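# Stand the camera tripod back on its three tape crosses

## Task

Return the small camera tripod to an upright stance in which each of its three feet sits centred on its own tape cross on the table (no two feet sharing a cross). It must stay put without the robot supporting it, so release it and pull the arm away at the end. If the tripod falls over, the attempt is over.

## Robot and tools

Robot: one Kinova Gen3 arm with seven revolute joints, carrying a Robotiq 2F-85 parallel gripper driven by a single motor. There is only one arm, so every command row describes that one arm plus its gripper.

Frames: the scene frame has its origin on the tabletop right under the arm base. +z points up. Looking along +x, +y is to the left. The base may sit slightly tilted relative to the table. In the URDF, robotiq_pinch is the point between the closed pads, robotiq_tcp is at the closed fingertips, and for both, +z runs out along the fingers and +y along the closing line. wrist_camera_optical is the nominal wrist camera frame (+z looking forward, +x right in the image, +y down). The real camera may be up to about 24 mm and 11 degrees away from it.

Tools:
- execute_actions(actions, pictures). actions holds one item or is empty. An empty list moves nothing and just reports the state. {"rows": [...], "steps": n} runs a motion of n control steps, n from 1 to 15 (default 15), each step 1/30 s. Up to 15 rows; row k is used on step k, and the last row repeats if the rows run out. {"steps": n} alone (n up to 300) is a pause that sends nothing new. pictures false leaves out the images. A refused call does nothing at all.
- zoom_image(camera, region): a closer look at part of the latest full frame from cam_high, cam_low or cam_wrist (each 504x504). region is [x0, y0, x1, y1] in pixels from the top-left, at most 504 wide and tall.
- show_instructions(): shows the reference pages for the scene. It does not move anything.
- read_manual(section): licence texts only.
It is final.

The row: exactly 9 numbers, each in [-1, 1], in this order: joints 1 to 7 (waist, shoulder, upper arm roll, elbow, forearm roll, wrist pitch, wrist roll), then gripper position, then gripper speed.
- The seven joint numbers are offsets, not targets. They are measured from the joint angles printed in the most recent result that lists them. Before any such result, and for later calls inside the same reply, they are measured from where the arm is when the motion begins. They are never measured from the previous row. Scale: 1.0 equals 0.9985 rad for joints 1 to 4 and 0.8765 rad for joints 5 to 7. So a row of all zeros pulls the arm back to that reference pose; it is not a way to hold still or pause.
- Stated joint ranges (rad): waist, upper arm roll, forearm roll and wrist roll ±69.115; shoulder ±2.250; elbow ±2.580; wrist pitch ±2.100. The real stop may differ by up to 0.013 rad. A request more than 0.013 rad beyond a stated end is refused. A request beyond the real stop is clipped there, and the result may say "joint sent to its limit".
- Gripper position is an absolute setting, not an offset. +1 is fully open (85 mm), 0 is roughly 41 mm, about -0.8 brings the pads together, and -1 closes until something blocks the fingers. Gripper speed is also absolute: -1 is about 20 mm/s, 0 about 85, +1 about 150.

Motion behaviour: each joint's commanded target is kept within 0.304 rad (joints 1 to 4) or 0.266 rad (joints 5 to 7) of its measured angle. All targets are also scaled back if they would move the gripper more than 70 mm from where it is. Joints share a speed and acceleration profile, so they finish together, and a reversed command makes them halt together. After a big move the arm may still be short of its goal when the result arrives. Between calls the arm keeps heading for the last row's target until it has nearly stopped or a step is HELD.

Gripping: to grasp, send -1 and keep sending it. For a gentler hold, open first and then ask for a position only a little smaller than the part. Each extra millimetre of squeeze adds force, up to roughly 190 to 235 N per pad. To release, ask for a gap wider than the part. The fingertips move about 13 mm farther out as they close, so leave that much room above the table. In results, position_measured_pct is roughly 50 - 50 x position (0 means fully open). If the fingers stop short and this reads below about 90, something is held or in the way. A reading near 90 or a little more means the pads have met, either on nothing or on something very thin.

Result lines: Joint positions and Joint velocities list joints 1 to 7 (rad, rad/s). "joint command not followed" means the clearance check changed or blocked the targets; mounting blocks and posts count as part of the arm. HELD marks steps where a row, or part of one, was not sent. A TORQUE FAULT means contact torque reached a joint's load limit (46.9 N m for joints 1 to 4, 29.5 N m for joints 5 to 7, including the weight of anything held). The arm then freezes for 10 s and drops the rest of the call. MOTOR HOT appears from 60 °C. At 75 °C an OVER-TEMPERATURE FAULT makes the arm brake weakly and sag until it cools. Holding loads, even while idle, heats the motors.

Things to avoid: tipping the tripod; pushing anything off the table; dropping, slipping or slamming objects; hard impacts or heavy pressing; any fault stop. Loose objects may now and then get a brief outside nudge, so check the tripod's placement in the images before finishing. Then open the gripper, back the arm away, and only after that call finished_scene.

Each tool is called after "Request:" by a JSON object that holds its "fn" and its "kwargs".

Reference images:

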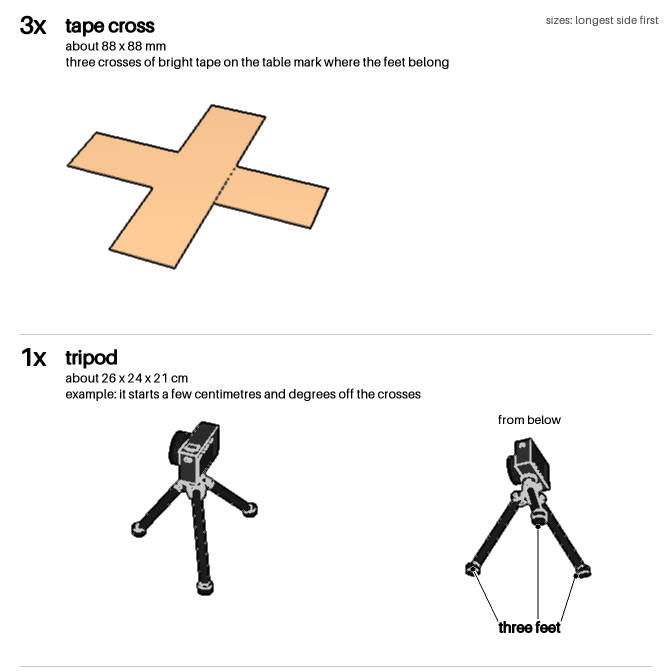

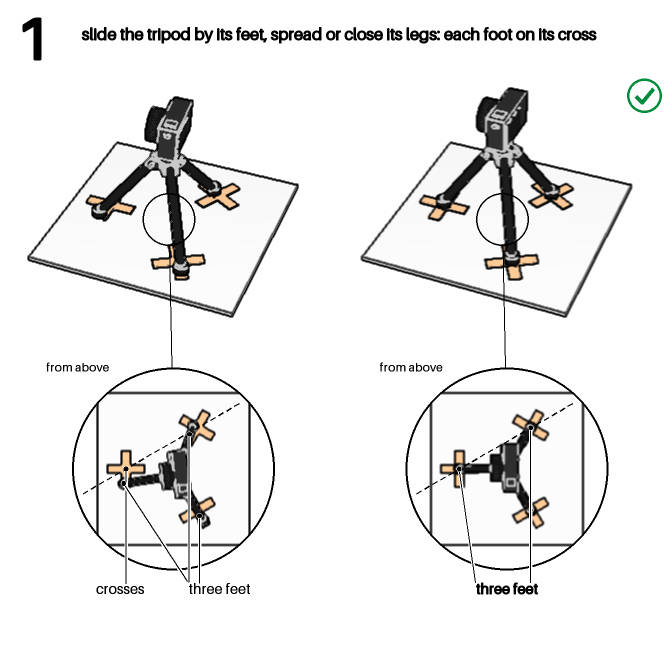

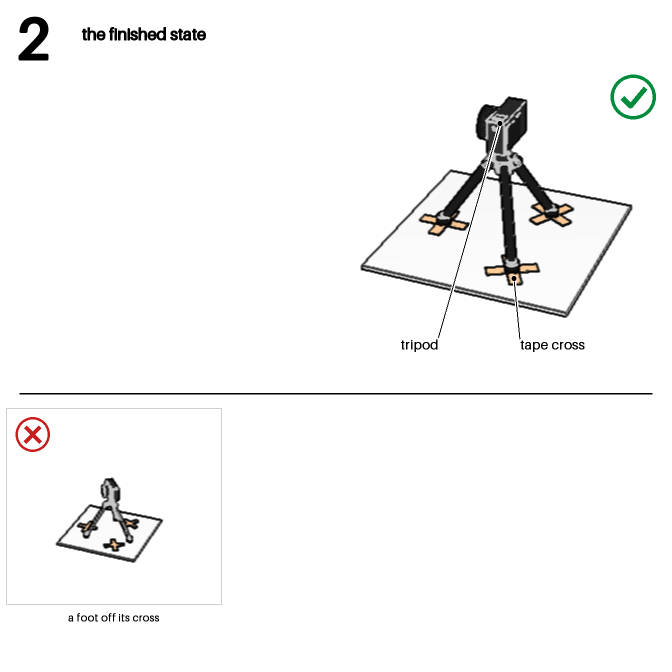

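## Session

Request:
{"fn": "execute_actions", "kwargs": {"actions": []}}

Scene clock: 0.00 s of 8400.00 s.
position_measured_pct=0.0
Joint positions: [ 0.339  0.932 -1.041  1.909 -0.971 -0.024  2.535]
Joint velocities: [ 0.     0.     0.    -0.     0.    -0.001 -0.001]

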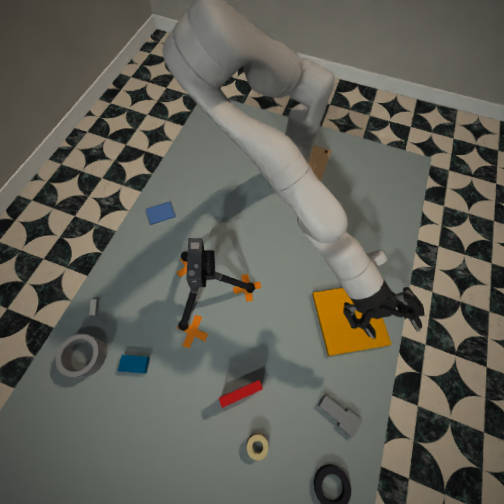

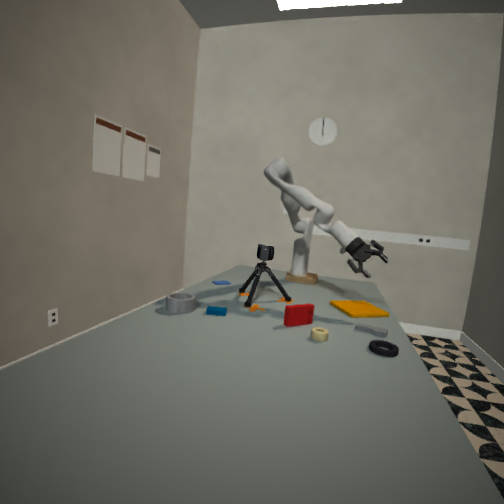

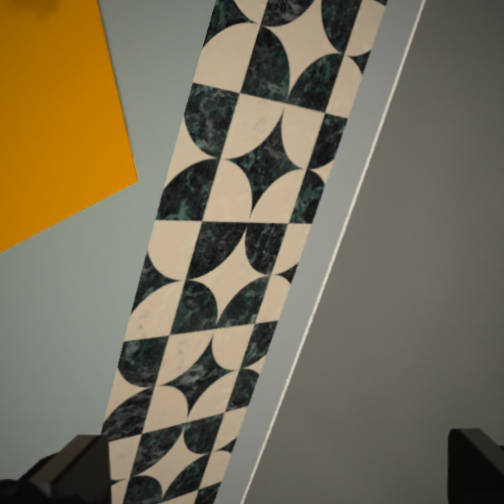

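Request:
{"fn": "zoom_image", "kwargs": {"camera": "cam_high", "region": [130, 210, 300, 380]}}

Request:
{"fn": "zoom_image", "kwargs": {"camera": "cam_low", "region": [200, 230, 330, 330]}}

Region (130, 210, 300, 380) of cam_high's 504x504 image, scaled by 2.965, with more detail than that image has.

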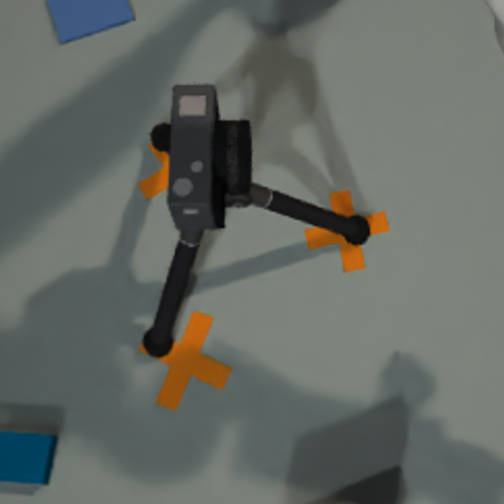

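Region (200, 230, 330, 330) of cam_low's 504x504 image, scaled by 3.877, with more detail than that image has; it fills the top 388 rows of this view, and the rest is white.

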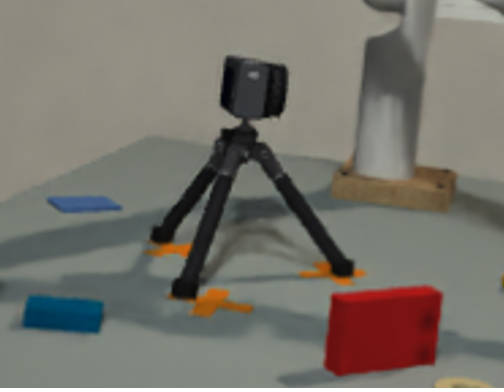

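Request:
{"fn": "execute_actions", "kwargs": {"actions": [{"rows": [[0.108, -0.395, 1.0, -0.906, 1.0, 0.0, -1.0, 1.0, 0.0]], "steps": 15}], "pictures": false}}

Request:
{"fn": "execute_actions", "kwargs": {"actions": [{"steps": 45}], "pictures": false}}

Scene clock: 51.77 s of 8400.00 s.
position_measured_pct=0.0
Joint positions: [ 0.395  0.729 -0.825  1.694 -0.782 -0.024  2.345]
Joint velocities: [ 0.092 -0.347  0.525 -0.527  0.46  -0.001 -0.461]
Steps of this call (steps 1 to 90: nothing new was sent; then 48.27 s passed at rest; steps 91 to 105: all 15 steps of this action). Readings (joint positions | what the end effector reports):
91: [0.340 0.931 -1.040 1.909 -0.971 -0.024 2.534] | position_measured_pct=0.0
92: [0.341 0.925 -1.036 1.905 -0.967 -0.023 2.531] | position_measured_pct=0.0
94: [0.349 0.896 -1.013 1.881 -0.946 -0.022 2.509] | position_measured_pct=0.0
98: [0.369 0.828 -0.945 1.814 -0.887 -0.023 2.450] | position_measured_pct=0.0
105: the state above

Scene clock: 53.27 s of 8400.00 s.
position_measured_pct=0.0
Joint positions: [ 0.448  0.537 -0.042  1.004 -0.095 -0.024  1.658]
Joint velocities: [-0.013  0.011 -0.008  0.006  0.     0.006 -0.001]
Steps of this call (steps 1 to 45: the robot went on to your last target). Readings (joint positions | what the end effector reports):
1: [0.398 0.718 -0.808 1.676 -0.766 -0.024 2.329] | position_measured_pct=0.0
2: [0.401 0.707 -0.790 1.658 -0.751 -0.024 2.314] | position_measured_pct=0.0
4: [0.406 0.687 -0.754 1.622 -0.719 -0.024 2.283] | position_measured_pct=0.0
8: [0.415 0.654 -0.682 1.550 -0.655 -0.024 2.219] | position_measured_pct=0.0
45: the state above

Request:
{"fn": "execute_actions", "kwargs": {"actions": [{"rows": [[0.0, 0.0, 0.042, 0.0, 0.108, 1.0, -0.099, 1.0, 0.0]], "steps": 15}], "pictures": false}}

Request:
{"fn": "execute_actions", "kwargs": {"actions": [{"steps": 25}], "pictures": false}}

Scene clock: 59.57 s of 8400.00 s.
position_measured_pct=0.0
Joint positions: [ 0.448  0.537 -0.003  1.004 -0.007  0.477  1.577]
Joint velocities: [-0.001  0.001  0.019  0.001  0.045  1.216 -0.042]
Steps of this call (steps 1 to 15: the robot went on to your last target; steps 16 to 90: nothing new was sent; then 2.80 s passed at rest; steps 91 to 105: all 15 steps of this action). Readings (joint positions | what the end effector reports):
91: [0.447 0.538 -0.042 1.004 -0.094 -0.023 1.658] | position_measured_pct=0.0
92: [0.447 0.537 -0.041 1.004 -0.092 -0.015 1.655] | position_measured_pct=0.0
94: [0.447 0.536 -0.034 1.003 -0.075 0.033 1.640] | position_measured_pct=0.0
98: [0.448 0.536 -0.014 1.004 -0.033 0.192 1.601] | position_measured_pct=0.0
105: the state above

Scene clock: 60.40 s of 8400.00 s.
position_measured_pct=0.0
Joint positions: [ 0.448  0.537  0.     1.004 -0.     0.852  1.571]
Joint velocities: [ 0.001  0.    -0.     0.     0.     0.001 -0.001]
Steps of this call (steps 1 to 25: the robot went on to your last target). Readings (joint positions | what the end effector reports):
1: [0.448 0.537 -0.002 1.004 -0.005 0.517 1.576] | position_measured_pct=0.0
2: [0.448 0.537 -0.002 1.004 -0.004 0.558 1.575] | position_measured_pct=0.0
4: [0.448 0.537 -0.001 1.004 -0.003 0.639 1.574] | position_measured_pct=0.0
8: [0.448 0.537 -0.000 1.005 -0.001 0.799 1.572] | position_measured_pct=0.0
25: the state above

Request:
{"fn": "execute_actions", "kwargs": {"actions": [{"rows": [[0.0, 0.0, 0.0, 0.0, 0.0, 0.853, 0.0, 1.0, 0.0]], "steps": 15}], "pictures": false}}

Request:
{"fn": "execute_actions", "kwargs": {"actions": [{"steps": 25}]}}

Scene clock: 64.27 s of 8400.00 s.
position_measured_pct=0.0
Joint positions: [ 0.448  0.537 -0.     1.004 -0.     1.353  1.571]
Joint velocities: [-0.     0.001  0.     0.     0.     1.215  0.001]
Steps of this call (steps 1 to 15: the robot went on to your last target; steps 16 to 90: nothing new was sent; then 0.37 s passed at rest; steps 91 to 105: all 15 steps of this action). Readings (joint positions | what the end effector reports):
91: [0.448 0.537 0.000 1.004 -0.000 0.853 1.571] | position_measured_pct=0.0
92: [0.448 0.537 -0.000 1.004 -0.000 0.862 1.571] | position_measured_pct=0.0
94: [0.448 0.536 -0.000 1.003 -0.000 0.909 1.571] | position_measured_pct=0.0
98: [0.448 0.537 -0.000 1.004 -0.000 1.069 1.571] | position_measured_pct=0.0
105: the state above

Scene clock: 65.10 s of 8400.00 s.
position_measured_pct=0.0
Joint positions: [ 0.448  0.537  0.     1.004 -0.     1.6    1.571]
Joint velocities: [-0.     0.     0.001  0.     0.    -0.001  0.   ]
Steps of this call (steps 1 to 25: the robot went on to your last target). Readings (joint positions | what the end effector reports):
1: [0.448 0.537 -0.000 1.004 -0.000 1.394 1.571] | position_measured_pct=0.0
2: [0.448 0.537 -0.000 1.004 -0.000 1.434 1.571] | position_measured_pct=0.0
4: [0.448 0.537 -0.000 1.004 -0.000 1.516 1.571] | position_measured_pct=0.0
8: [0.448 0.536 0.000 1.005 -0.000 1.599 1.571] | position_measured_pct=0.0
25: the state above

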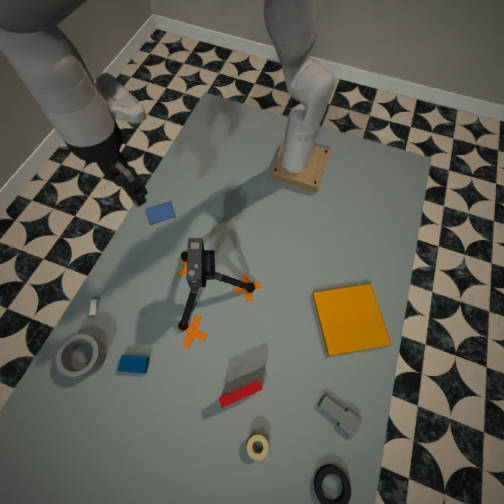

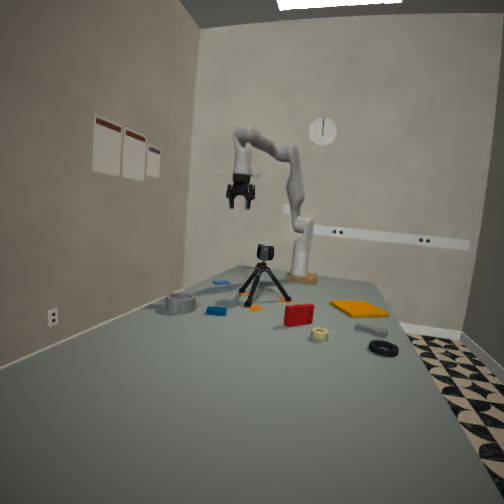

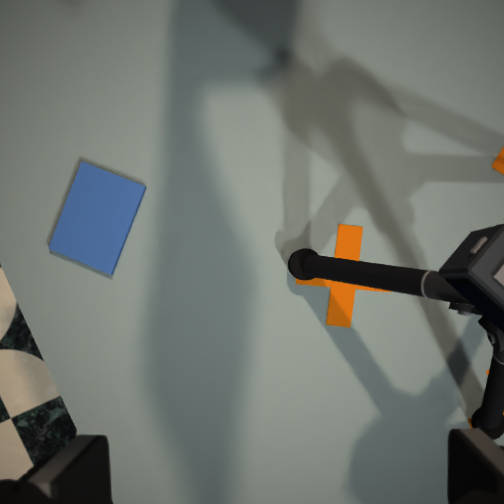

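Request:
{"fn": "execute_actions", "kwargs": {"actions": [{"rows": [[-0.34, 0.0, 0.0, 0.0, 0.0, 0.0, 0.0, 1.0, 0.0]], "steps": 15}], "pictures": false}}

Request:
{"fn": "execute_actions", "kwargs": {"actions": [{"steps": 30}]}}

Scene clock: 72.97 s of 8400.00 s.
position_measured_pct=0.0
Joint positions: [ 0.132  0.537 -0.002  1.004 -0.001  1.6    1.571]
Joint velocities: [-0.389 -0.001 -0.02   0.    -0.009  0.001 -0.001]
Steps of this call (steps 1 to 15: the robot went on to your last target; steps 16 to 90: nothing new was sent; then 4.37 s passed at rest; steps 91 to 105: all 15 steps of this action). Readings (joint positions | what the end effector reports):
91: [0.447 0.537 0.000 1.004 -0.000 1.600 1.571] | position_measured_pct=0.0
92: [0.441 0.537 0.001 1.004 0.001 1.600 1.571] | position_measured_pct=0.0
94: [0.413 0.537 0.003 1.004 0.001 1.600 1.571] | position_measured_pct=0.0
98: [0.306 0.537 0.001 1.004 0.000 1.600 1.571] | position_measured_pct=0.0
105: the state above

Scene clock: 73.97 s of 8400.00 s.
position_measured_pct=0.0
Joint positions: [ 0.109  0.537  0.     1.004 -0.     1.6    1.571]
Joint velocities: [-0.     0.    -0.001 -0.    -0.     0.001  0.001]
Steps of this call (steps 1 to 30: the robot went on to your last target). Readings (joint positions | what the end effector reports):
1: [0.122 0.537 -0.003 1.004 -0.002 1.600 1.571] | position_measured_pct=0.0
2: [0.117 0.537 -0.003 1.004 -0.002 1.600 1.571] | position_measured_pct=0.0
4: [0.114 0.537 -0.001 1.004 -0.001 1.600 1.571] | position_measured_pct=0.0
8: [0.110 0.537 -0.000 1.004 -0.000 1.600 1.571] | position_measured_pct=0.0
30: the state above
The arm was judged still, so your last target was given up. Only a new action makes it travel on or press farther. Fingers that are still opening or closing keep moving.

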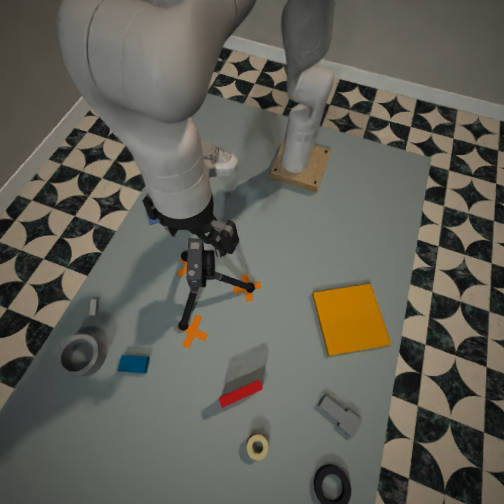

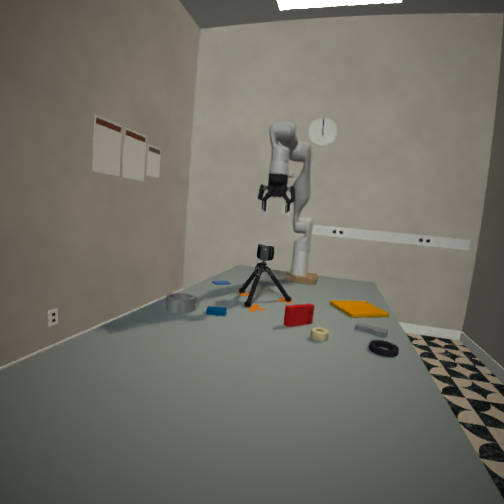

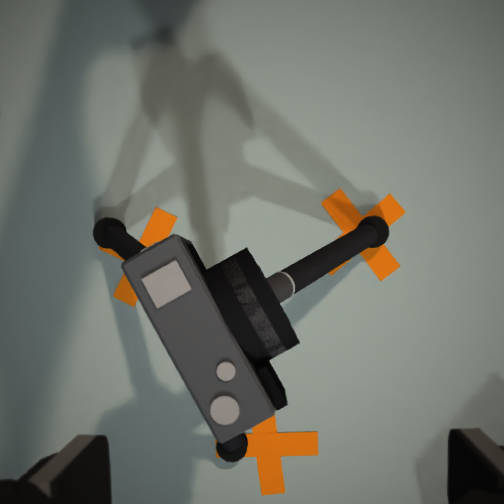

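Request:
{"fn": "execute_actions", "kwargs": {"actions": [{"rows": [[0.3055, 0.0, 0.0, 0.0, 0.0, 0.0, 1.0, 1.0, 0.0]], "steps": 15}], "pictures": false}}

Request:
{"fn": "execute_actions", "kwargs": {"actions": [{"steps": 20}], "pictures": false}}

Scene clock: 130.27 s of 8400.00 s.
position_measured_pct=0.0
Joint positions: [0.373 0.537 0.001 1.004 0.    1.6   1.984]
Joint velocities: [ 0.253 -0.002 -0.004  0.001 -0.003  0.001  1.216]
Steps of this call (steps 1 to 90: nothing new was sent; then 52.80 s passed at rest; steps 91 to 105: all 15 steps of this action). Readings (joint positions | what the end effector reports):
91: [0.110 0.537 -0.000 1.004 -0.000 1.600 1.572] | position_measured_pct=0.0
92: [0.116 0.537 -0.001 1.004 -0.001 1.600 1.575] | position_measured_pct=0.0
94: [0.144 0.537 -0.003 1.004 -0.002 1.600 1.597] | position_measured_pct=0.0
98: [0.250 0.537 -0.001 1.004 -0.001 1.600 1.703] | position_measured_pct=0.0
105: the state above

Scene clock: 130.93 s of 8400.00 s.
position_measured_pct=0.0
Joint positions: [ 0.414  0.537  0.     1.004 -0.     1.6    2.448]
Joint velocities: [ 0.001  0.    -0.001 -0.     0.     0.001 -0.   ]
Steps of this call (steps 1 to 20: the robot went on to your last target). Readings (joint positions | what the end effector reports):
1: [0.381 0.537 0.001 1.004 0.000 1.600 2.025] | position_measured_pct=0.0
2: [0.387 0.537 0.001 1.004 0.000 1.600 2.066] | position_measured_pct=0.0
4: [0.396 0.537 0.000 1.004 0.000 1.600 2.147] | position_measured_pct=0.0
8: [0.407 0.537 0.000 1.004 -0.000 1.600 2.309] | position_measured_pct=0.0
20: the state above

Request:
{"fn": "execute_actions", "kwargs": {"actions": [{"rows": [[0.0, 0.122, 0.0, 0.547, 0.0, -0.762, 0.562, 1.0, 0.0]], "steps": 15}], "pictures": false}}

Request:
{"fn": "execute_actions", "kwargs": {"actions": [{"steps": 30}]}}

Scene clock: 133.67 s of 8400.00 s.
position_measured_pct=0.0
Joint positions: [ 0.414  0.631 -0.     1.375 -0.     1.265  2.776]
Joint velocities: [ 0.001  0.16  -0.     1.016 -0.    -1.166  0.956]
Steps of this call (steps 1 to 15: the robot went on to your last target; steps 16 to 67: nothing new was sent; steps 68 to 82: all 15 steps of this action). Readings (joint positions | what the end effector reports):
68: [0.414 0.537 0.000 1.005 -0.000 1.600 2.448] | position_measured_pct=0.0
69: [0.414 0.538 0.000 1.009 -0.000 1.596 2.452] | position_measured_pct=0.0
71: [0.414 0.548 0.000 1.034 -0.000 1.574 2.474] | position_measured_pct=0.0
75: [0.414 0.586 0.000 1.143 -0.000 1.478 2.569] | position_measured_pct=0.0
82: the state above

Scene clock: 134.67 s of 8400.00 s.
position_measured_pct=0.0
Joint positions: [ 0.414  0.659  0.     1.55  -0.     0.932  2.941]
Joint velocities: [-0.     0.    -0.001 -0.     0.     0.    -0.   ]
Steps of this call (steps 1 to 30: the robot went on to your last target). Readings (joint positions | what the end effector reports):
1: [0.414 0.637 -0.000 1.408 -0.000 1.225 2.806] | position_measured_pct=0.0
2: [0.414 0.641 -0.000 1.435 -0.000 1.185 2.833] | position_measured_pct=0.0
4: [0.414 0.648 -0.000 1.478 -0.000 1.104 2.873] | position_measured_pct=0.0
8: [0.414 0.658 -0.000 1.539 -0.000 0.958 2.931] | position_measured_pct=0.0
30: the state above
The arm was judged still, so your last target was given up. Only a new action makes it travel on or press farther. Fingers that are still opening or closing keep moving.

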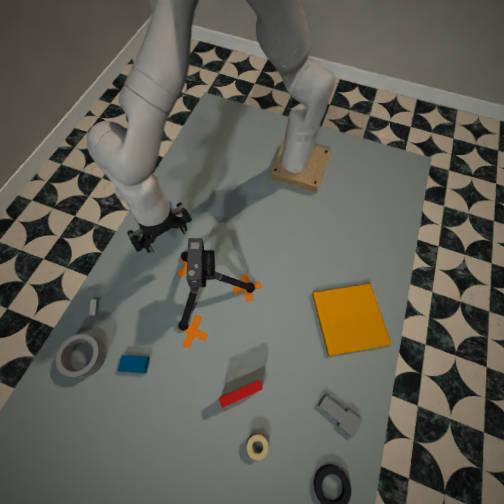

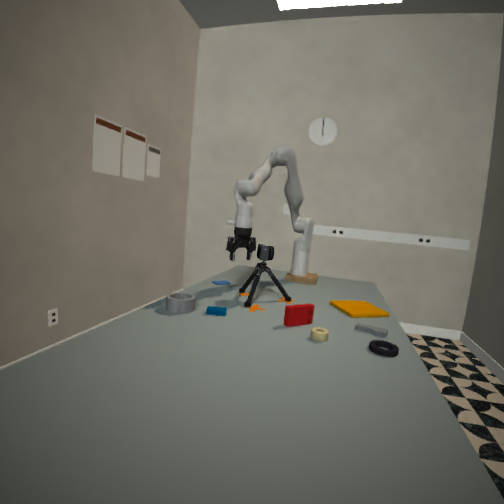

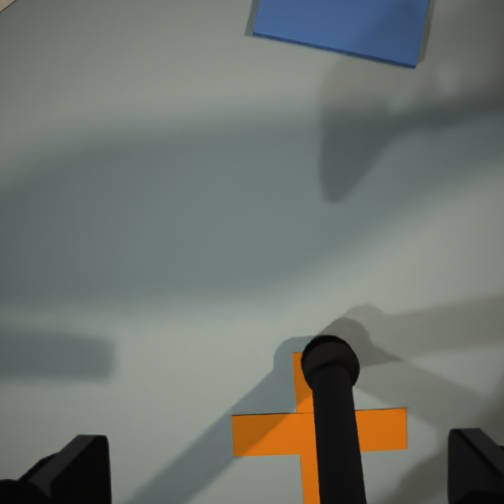

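Request:
{"fn": "execute_actions", "kwargs": {"actions": [{"rows": [[-0.026, 0.0733, 0.0, 0.1462, 0.0, -0.2494, -0.03, 1.0, 0.0]], "steps": 15}], "pictures": false}}

Request:
{"fn": "execute_actions", "kwargs": {"actions": [{"steps": 20}]}}

Scene clock: 152.80 s of 8400.00 s.
position_measured_pct=0.0
Joint positions: [ 0.388  0.731  0.     1.696 -0.     0.714  2.914]
Joint velocities: [-0.003  0.005  0.001  0.002 -0.    -0.     0.   ]
Steps of this call (steps 1 to 90: nothing new was sent; then 14.63 s passed at rest; steps 91 to 105: all 15 steps of this action). Readings (joint positions | what the end effector reports):
91: [0.413 0.659 0.000 1.551 -0.000 0.931 2.940] | position_measured_pct=0.0
92: [0.412 0.661 0.000 1.555 -0.000 0.924 2.940] | position_measured_pct=0.0
94: [0.407 0.674 0.001 1.580 0.000 0.887 2.935] | position_measured_pct=0.0
98: [0.392 0.719 -0.000 1.671 -0.000 0.753 2.919] | position_measured_pct=0.0
105: the state above

Scene clock: 153.47 s of 8400.00 s.
position_measured_pct=0.0
Joint positions: [ 0.388  0.732  0.     1.696 -0.     0.714  2.914]
Joint velocities: [ 0.     0.     0.     0.     0.    -0.    -0.001]
Steps of this call (steps 1 to 15: the robot went on to your last target; steps 16 to 20: nothing new was sent). Readings (joint positions | what the end effector reports):
1: [0.388 0.731 0.000 1.696 -0.000 0.714 2.914] | position_measured_pct=0.0
2: [0.388 0.731 0.000 1.696 -0.000 0.714 2.914] | position_measured_pct=0.0
4: [0.388 0.732 -0.000 1.696 -0.000 0.714 2.914] | position_measured_pct=0.0
8: [0.388 0.732 0.000 1.696 -0.000 0.714 2.914] | position_measured_pct=0.0
20: the state above
The arm was judged still, so your last target was given up. Only a new action makes it travel on or press farther. Fingers that are still opening or closing keep moving.

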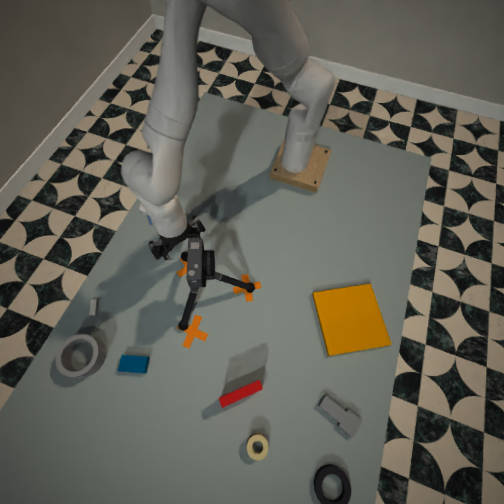

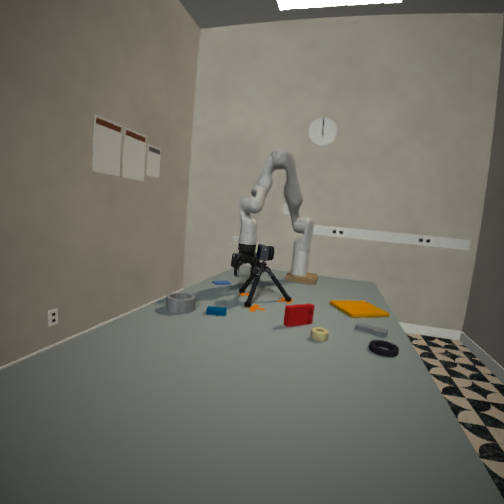

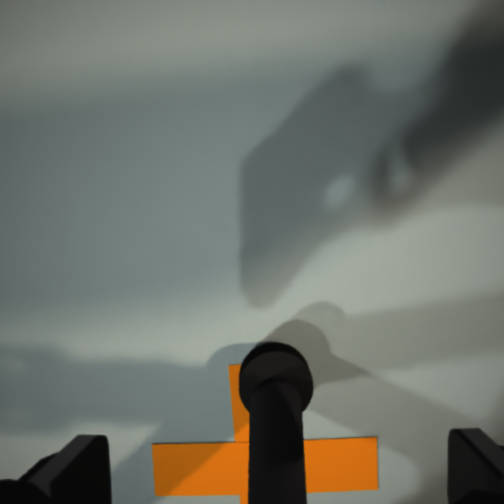

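Request:
{"fn": "execute_actions", "kwargs": {"actions": [{"rows": [[0.012, 0.0939, 0.0, 0.0229, 0.0, -0.1336, 0.014, 1.0, 0.0]], "steps": 15}], "pictures": false}}

Request:
{"fn": "execute_actions", "kwargs": {"actions": [{"steps": 15}]}}

Scene clock: 167.37 s of 8400.00 s.
position_measured_pct=0.0
Joint positions: [ 0.4    0.825  0.     1.719 -0.     0.596  2.927]
Joint velocities: [ 0.001  0.009  0.    -0.    -0.     0.    -0.   ]
Steps of this call (steps 1 to 90: nothing new was sent; then 10.40 s passed at rest; steps 91 to 105: all 15 steps of this action). Readings (joint positions | what the end effector reports):
91: [0.388 0.733 -0.000 1.697 -0.000 0.713 2.914] | position_measured_pct=0.0
92: [0.389 0.738 -0.000 1.697 -0.000 0.707 2.915] | position_measured_pct=0.0
94: [0.392 0.766 -0.000 1.703 -0.000 0.676 2.918] | position_measured_pct=0.0
98: [0.399 0.820 0.000 1.719 -0.000 0.601 2.926] | position_measured_pct=0.0
105: the state above

Scene clock: 167.87 s of 8400.00 s.
position_measured_pct=0.0
Joint positions: [ 0.4    0.825  0.     1.719 -0.     0.596  2.927]
Joint velocities: [-0. -0.  0. -0. -0.  0. -0.]
Steps of this call (steps 1 to 15: the robot went on to your last target). Readings (joint positions | what the end effector reports):
1: [0.400 0.825 0.000 1.719 -0.000 0.596 2.927] | position_measured_pct=0.0
2: [0.400 0.825 0.000 1.719 -0.000 0.596 2.927] | position_measured_pct=0.0
4: [0.400 0.825 0.000 1.719 -0.000 0.596 2.927] | position_measured_pct=0.0
8: [0.400 0.825 0.000 1.719 -0.000 0.596 2.927] | position_measured_pct=0.0
15: the state above
The arm was judged still, so your last target was given up. Only a new action makes it travel on or press farther. Fingers that are still opening or closing keep moving.

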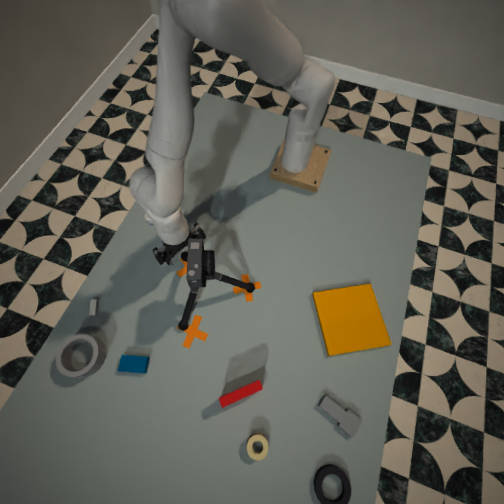

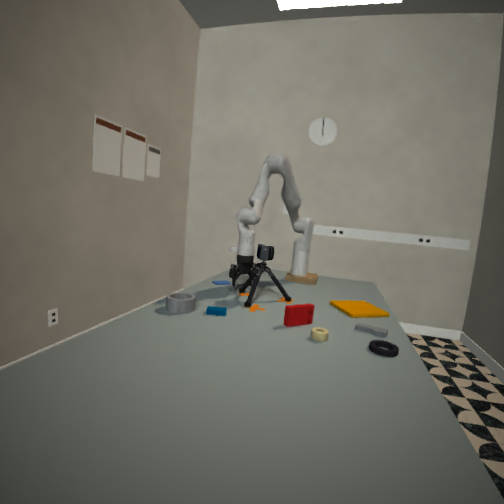

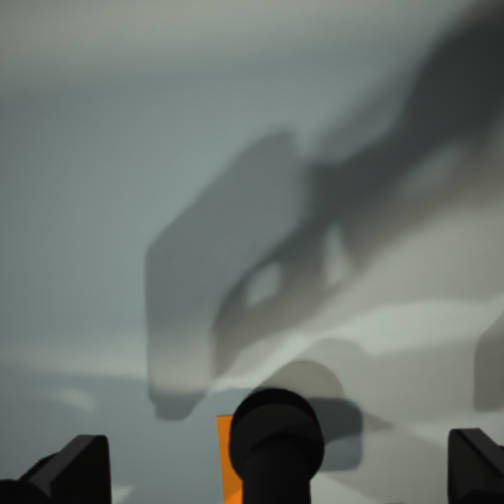

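Request:
{"fn": "zoom_image", "kwargs": {"camera": "cam_low", "region": [210, 240, 310, 316]}}

Region (210, 240, 310, 316) of cam_low's 504x504 image, scaled by 5.040, with more detail than that image has; it fills the top 383 rows of this view, and the rest is white.

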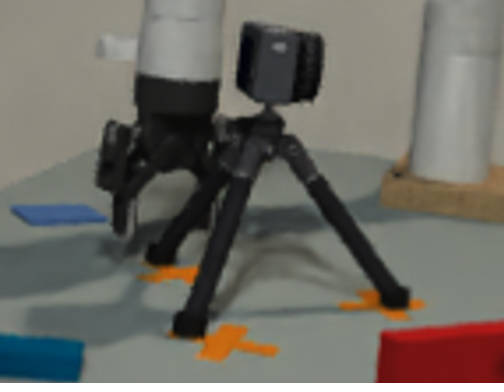

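Request:
{"fn": "execute_actions", "kwargs": {"actions": [{"rows": [[0.0, 0.0221, 0.0, 0.0016, 0.0, -0.0271, 0.0, 0.0, 0.0]], "steps": 15}], "pictures": false}}

Request:
{"fn": "execute_actions", "kwargs": {"actions": [{"steps": 15}]}}

Request:
{"fn": "zoom_image", "kwargs": {"camera": "cam_low", "region": [210, 240, 310, 316]}}

Scene clock: 178.47 s of 8400.00 s.
position_measured_pct=36.5
Joint positions: [ 0.4    0.847  0.     1.721 -0.     0.573  2.927]
Joint velocities: [-0.     0.001  0.    -0.    -0.    -0.001 -0.001]
Steps of this call (steps 1 to 90: nothing new was sent; then 7.10 s passed at rest; steps 91 to 105: all 15 steps of this action). Readings (joint positions | what the end effector reports):
91: [0.400 0.826 0.000 1.719 -0.000 0.596 2.927] | position_measured_pct=0.0
92: [0.400 0.832 0.000 1.719 -0.000 0.591 2.927] | position_measured_pct=0.4
94: [0.400 0.846 0.000 1.721 -0.000 0.576 2.927] | position_measured_pct=4.4
98: [0.400 0.847 0.000 1.721 -0.000 0.573 2.927] | position_measured_pct=15.9
105: the state above

Scene clock: 178.97 s of 8400.00 s.
position_measured_pct=49.6
Joint positions: [ 0.4    0.848  0.     1.721 -0.     0.573  2.927]
Joint velocities: [-0.     0.     0.001  0.     0.     0.    -0.   ]
Steps of this call (steps 1 to 15: the robot went on to your last target). Readings (joint positions | what the end effector reports):
1: [0.400 0.847 0.000 1.721 -0.000 0.573 2.927] | position_measured_pct=39.7
2: [0.400 0.847 0.000 1.721 -0.000 0.573 2.927] | position_measured_pct=42.5
4: [0.400 0.848 0.000 1.721 -0.000 0.573 2.927] | position_measured_pct=47.6
8: [0.400 0.848 0.000 1.721 -0.000 0.573 2.927] | position_measured_pct=49.6
15: the state above
The arm was judged still, so your last target was given up. Only a new action makes it travel on or press farther. Fingers that are still opening or closing keep moving.

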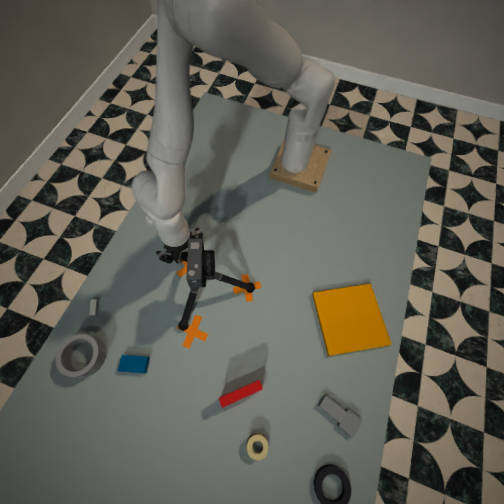

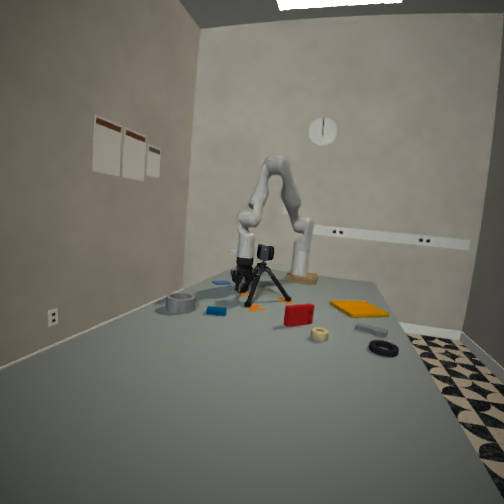

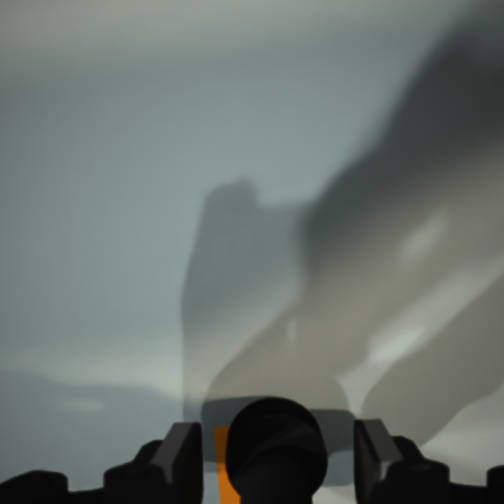

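Region (210, 240, 310, 316) of cam_low's 504x504 image, scaled by 5.040, with more detail than that image has; it fills the top 383 rows of this view, and the rest is white.

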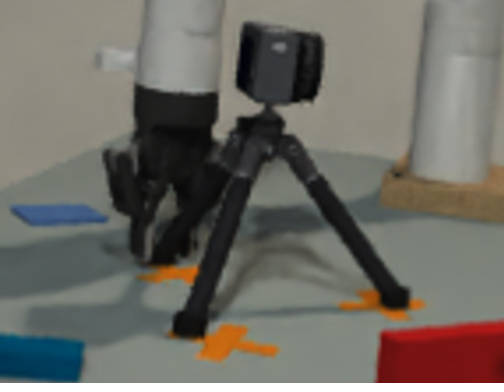

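Request:
{"fn": "execute_actions", "kwargs": {"actions": [{"rows": [[0.0, 0.0, 0.0, 0.0, 0.0, 0.0, 0.0, -0.31, -0.6]], "steps": 15}], "pictures": false}}

Request:
{"fn": "execute_actions", "kwargs": {"actions": [{"steps": 15}]}}

Scene clock: 184.63 s of 8400.00 s.
position_measured_pct=65.1
Joint positions: [ 0.4    0.847  0.     1.72  -0.     0.572  2.927]
Joint velocities: [-0.    -0.     0.    -0.     0.     0.    -0.001]
Steps of this call (steps 1 to 90: nothing new was sent; then 2.17 s passed at rest; steps 91 to 105: all 15 steps of this action). Readings (joint positions | what the end effector reports):
91: [0.400 0.848 0.000 1.721 -0.000 0.573 2.927] | position_measured_pct=49.6
92: [0.400 0.848 0.000 1.721 -0.000 0.573 2.927] | position_measured_pct=50.0
94: [0.400 0.848 0.000 1.721 -0.000 0.573 2.927] | position_measured_pct=52.0
98: [0.400 0.848 0.000 1.721 -0.000 0.573 2.927] | position_measured_pct=58.3
105: the state above

Scene clock: 185.13 s of 8400.00 s.
position_measured_pct=65.1
Joint positions: [ 0.4    0.847  0.     1.72  -0.     0.572  2.927]
Joint velocities: [ 0.001  0.     0.001  0.    -0.     0.     0.   ]
Steps of this call (steps 1 to 15: the robot went on to your last target). Readings (joint positions | what the end effector reports):
1: [0.400 0.847 0.000 1.720 -0.000 0.572 2.927] | position_measured_pct=65.1
2: [0.400 0.847 0.000 1.720 -0.000 0.572 2.927] | position_measured_pct=65.1
4: [0.400 0.847 0.000 1.720 -0.000 0.572 2.927] | position_measured_pct=65.1
8: [0.400 0.847 0.000 1.720 -0.000 0.572 2.927] | position_measured_pct=65.1
15: the state above
The arm was judged still, so your last target was given up. Only a new action makes it travel on or press farther. Fingers that are still opening or closing keep moving.

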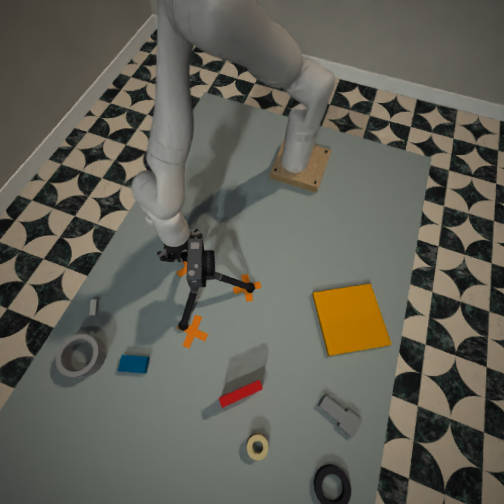

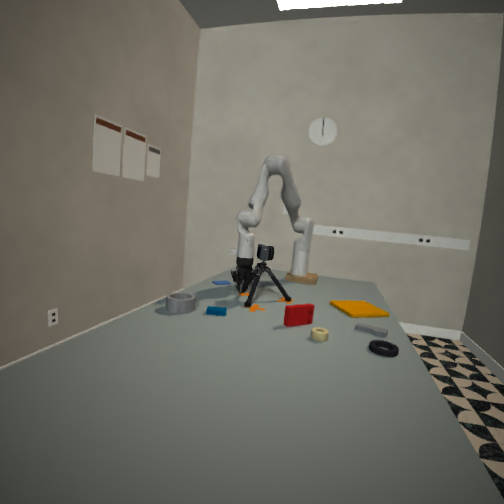

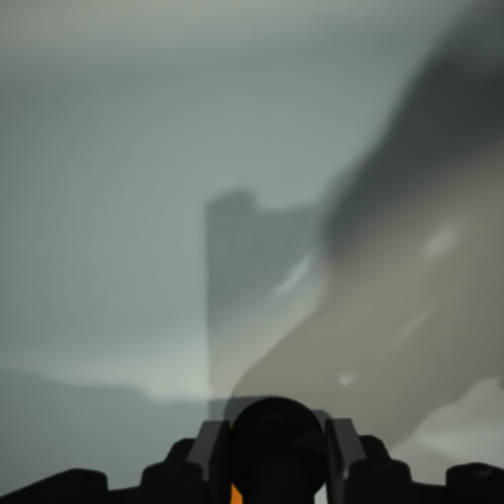

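Request:
{"fn": "execute_actions", "kwargs": {"actions": [{"rows": [[0.0, 0.0, 0.0, 0.0, 0.0, 0.0, 0.0, -0.36, -0.8]], "steps": 15}], "pictures": false}}

Request:
{"fn": "execute_actions", "kwargs": {"actions": [{"steps": 10}]}}

Request:
{"fn": "zoom_image", "kwargs": {"camera": "cam_low", "region": [220, 260, 280, 305]}}

Scene clock: 189.83 s of 8400.00 s.
position_measured_pct=66.3
Joint positions: [ 0.4    0.847  0.     1.72  -0.     0.572  2.927]
Joint velocities: [ 0.  0.  0. -0. -0.  0.  0.]
Steps of this call (steps 1 to 90: nothing new was sent; then 1.20 s passed at rest; steps 91 to 105: all 15 steps of this action). Readings (joint positions | what the end effector reports):
91: [0.400 0.847 0.000 1.720 -0.000 0.572 2.927] | position_measured_pct=65.1
92: [0.400 0.847 0.000 1.720 -0.000 0.572 2.927] | position_measured_pct=65.1
94: [0.400 0.847 0.000 1.720 -0.000 0.572 2.927] | position_measured_pct=66.3
98: [0.400 0.847 0.000 1.720 -0.000 0.572 2.927] | position_measured_pct=66.3
105: the state above

Scene clock: 190.17 s of 8400.00 s.
position_measured_pct=66.3
Joint positions: [ 0.4    0.847  0.     1.72  -0.     0.572  2.927]
Joint velocities: [ 0.001 -0.    -0.    -0.     0.     0.    -0.   ]
Steps of this call (steps 1 to 10: the robot went on to your last target). Readings (joint positions | what the end effector reports):
1: [0.400 0.847 0.000 1.720 -0.000 0.572 2.927] | position_measured_pct=66.3
2: [0.400 0.847 0.000 1.720 -0.000 0.572 2.927] | position_measured_pct=66.3
4: [0.400 0.847 0.000 1.720 -0.000 0.572 2.927] | position_measured_pct=66.3
8: [0.400 0.847 0.000 1.720 -0.000 0.572 2.927] | position_measured_pct=66.3
10: the state above

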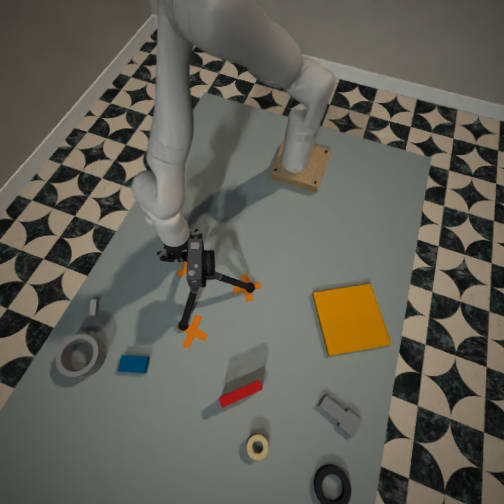

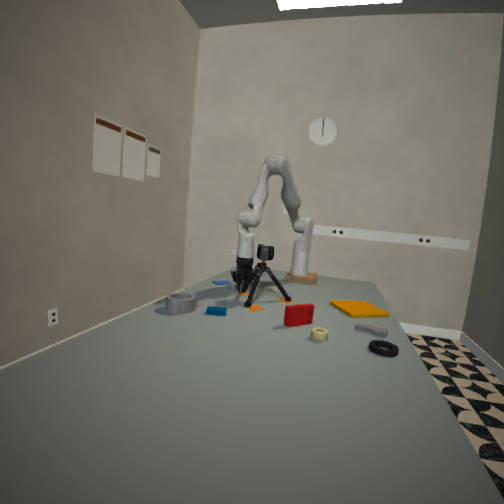

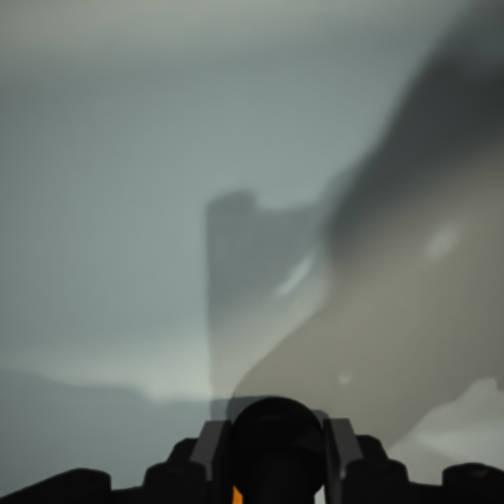

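Region (220, 260, 280, 305) of cam_low's 504x504 image, scaled by 8.400, with more detail than that image has; it fills the top 378 rows of this view, and the rest is white.

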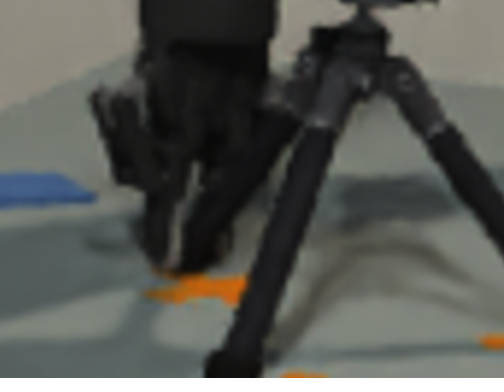

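Request:
{"fn": "execute_actions", "kwargs": {"actions": [{"rows": [[-0.00232, 0.00045, 0, -0.00127, 0, 0.00094, -0.00264, -0.36, -0.8], [-0.00463, 0.00089, 0, -0.00255, 0, 0.00189, -0.00528, -0.36, -0.8], [-0.00695, 0.00134, 0, -0.00382, 0, 0.00283, -0.00792, -0.36, -0.8], [-0.00927, 0.00179, 0, -0.00509, 0, 0.00378, -0.01056, -0.36, -0.8], [-0.01158, 0.00223, 0, -0.00637, 0, 0.00472, -0.0132, -0.36, -0.8], [-0.0139, 0.00268, 0, -0.00764, 0, 0.00566, -0.01584, -0.36, -0.8], [-0.01622, 0.00313, 0, -0.00891, 0, 0.00661, -0.01848, -0.36, -0.8], [-0.01853, 0.00357, 0, -0.01019, 0, 0.00755, -0.02112, -0.36, -0.8], [-0.02085, 0.00402, 0, -0.01146, 0, 0.0085, -0.02376, -0.36, -0.8], [-0.02317, 0.00447, 0, -0.01273, 0, 0.00944, -0.0264, -0.36, -0.8], [-0.02548, 0.00491, 0, -0.01401, 0, 0.01038, -0.02904, -0.36, -0.8], [-0.0278, 0.00536, 0, -0.01528, 0, 0.01133, -0.03168, -0.36, -0.8], [-0.03012, 0.00581, 0, -0.01655, 0, 0.01227, -0.03432, -0.36, -0.8], [-0.03243, 0.00625, 0, -0.01783, 0, 0.01322, -0.03696, -0.36, -0.8], [-0.03475, 0.0067, 0, -0.0191, 0, 0.01416, -0.0396, -0.36, -0.8]], "steps": 15}], "pictures": false}}

Request:
{"fn": "execute_actions", "kwargs": {"actions": [{"steps": 15}]}}

Request:
{"fn": "zoom_image", "kwargs": {"camera": "cam_high", "region": [130, 210, 300, 380]}}

Request:
{"fn": "zoom_image", "kwargs": {"camera": "cam_low", "region": [210, 240, 310, 316]}}

Scene clock: 205.63 s of 8400.00 s.
position_measured_pct=66.3
Joint positions: [0.37  0.853 0.002 1.704 0.001 0.584 2.895]
Joint velocities: [-0.071  0.014 -0.003 -0.038 -0.001  0.024 -0.07 ]
Steps of this call (steps 1 to 15: the robot went on to your last target; steps 16 to 90: nothing new was sent; then 11.97 s passed at rest; steps 91 to 105: all 15 steps of this action). Readings (joint positions | what the end effector reports):
91: [0.399 0.847 0.000 1.720 -0.000 0.572 2.926] | position_measured_pct=66.3
92: [0.398 0.848 0.001 1.719 0.001 0.573 2.925] | position_measured_pct=66.3
94: [0.395 0.848 0.003 1.718 0.002 0.576 2.920] | position_measured_pct=66.3
98: [0.387 0.850 0.003 1.713 0.002 0.579 2.911] | position_measured_pct=66.3
105: the state above

Scene clock: 206.13 s of 8400.00 s.
position_measured_pct=66.3
Joint positions: [0.367 0.854 0.002 1.702 0.001 0.585 2.892]
Joint velocities: [-0.  0. -0.  0. -0.  0. -0.]
Steps of this call (steps 1 to 15: the robot went on to your last target). Readings (joint positions | what the end effector reports):
1: [0.369 0.854 0.002 1.703 0.001 0.585 2.893] | position_measured_pct=66.3
2: [0.368 0.854 0.002 1.703 0.001 0.585 2.892] | position_measured_pct=66.3
4: [0.367 0.854 0.002 1.702 0.001 0.585 2.892] | position_measured_pct=66.3
8: [0.367 0.854 0.002 1.702 0.001 0.585 2.892] | position_measured_pct=66.3
15: the state above
The arm was judged still, so your last target was given up. Only a new action makes it travel on or press farther. Fingers that are still opening or closing keep moving.

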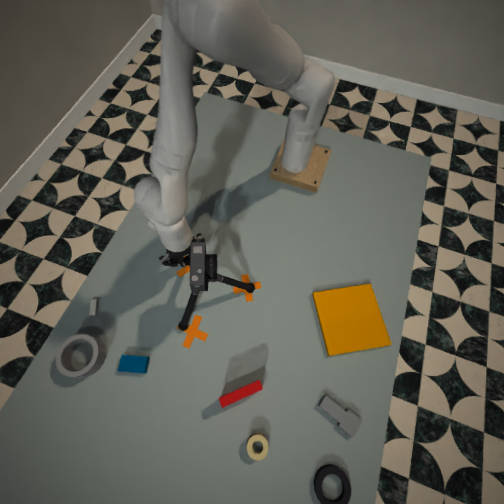

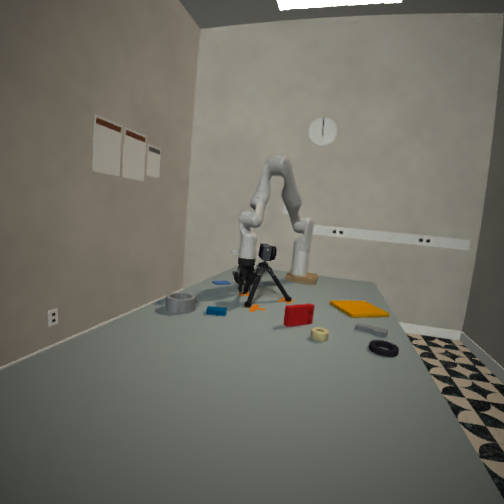

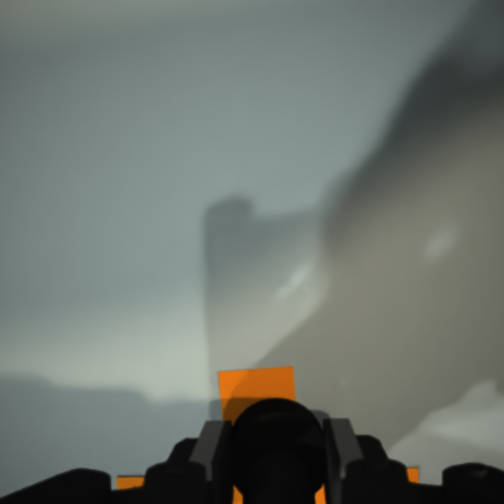

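Region (130, 210, 300, 380) of cam_high's 504x504 image, scaled by 2.965, with more detail than that image has.

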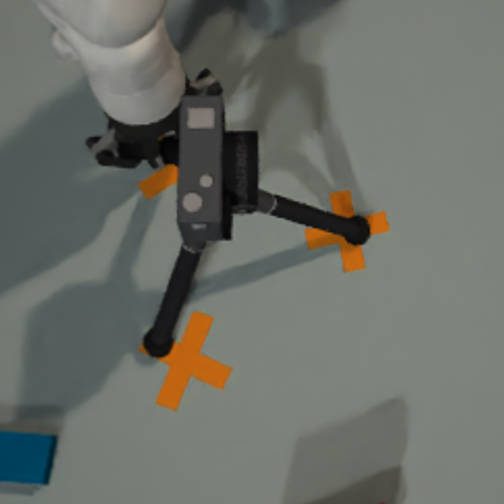

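Region (210, 240, 310, 316) of cam_low's 504x504 image, scaled by 5.040, with more detail than that image has; it fills the top 383 rows of this view, and the rest is white.

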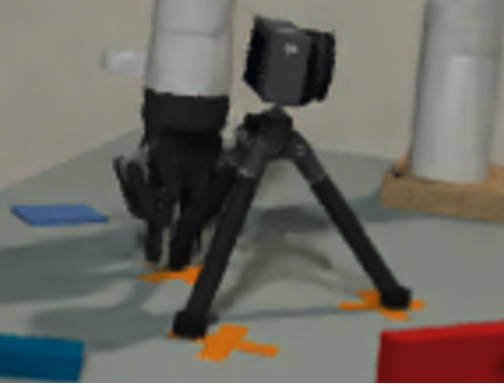

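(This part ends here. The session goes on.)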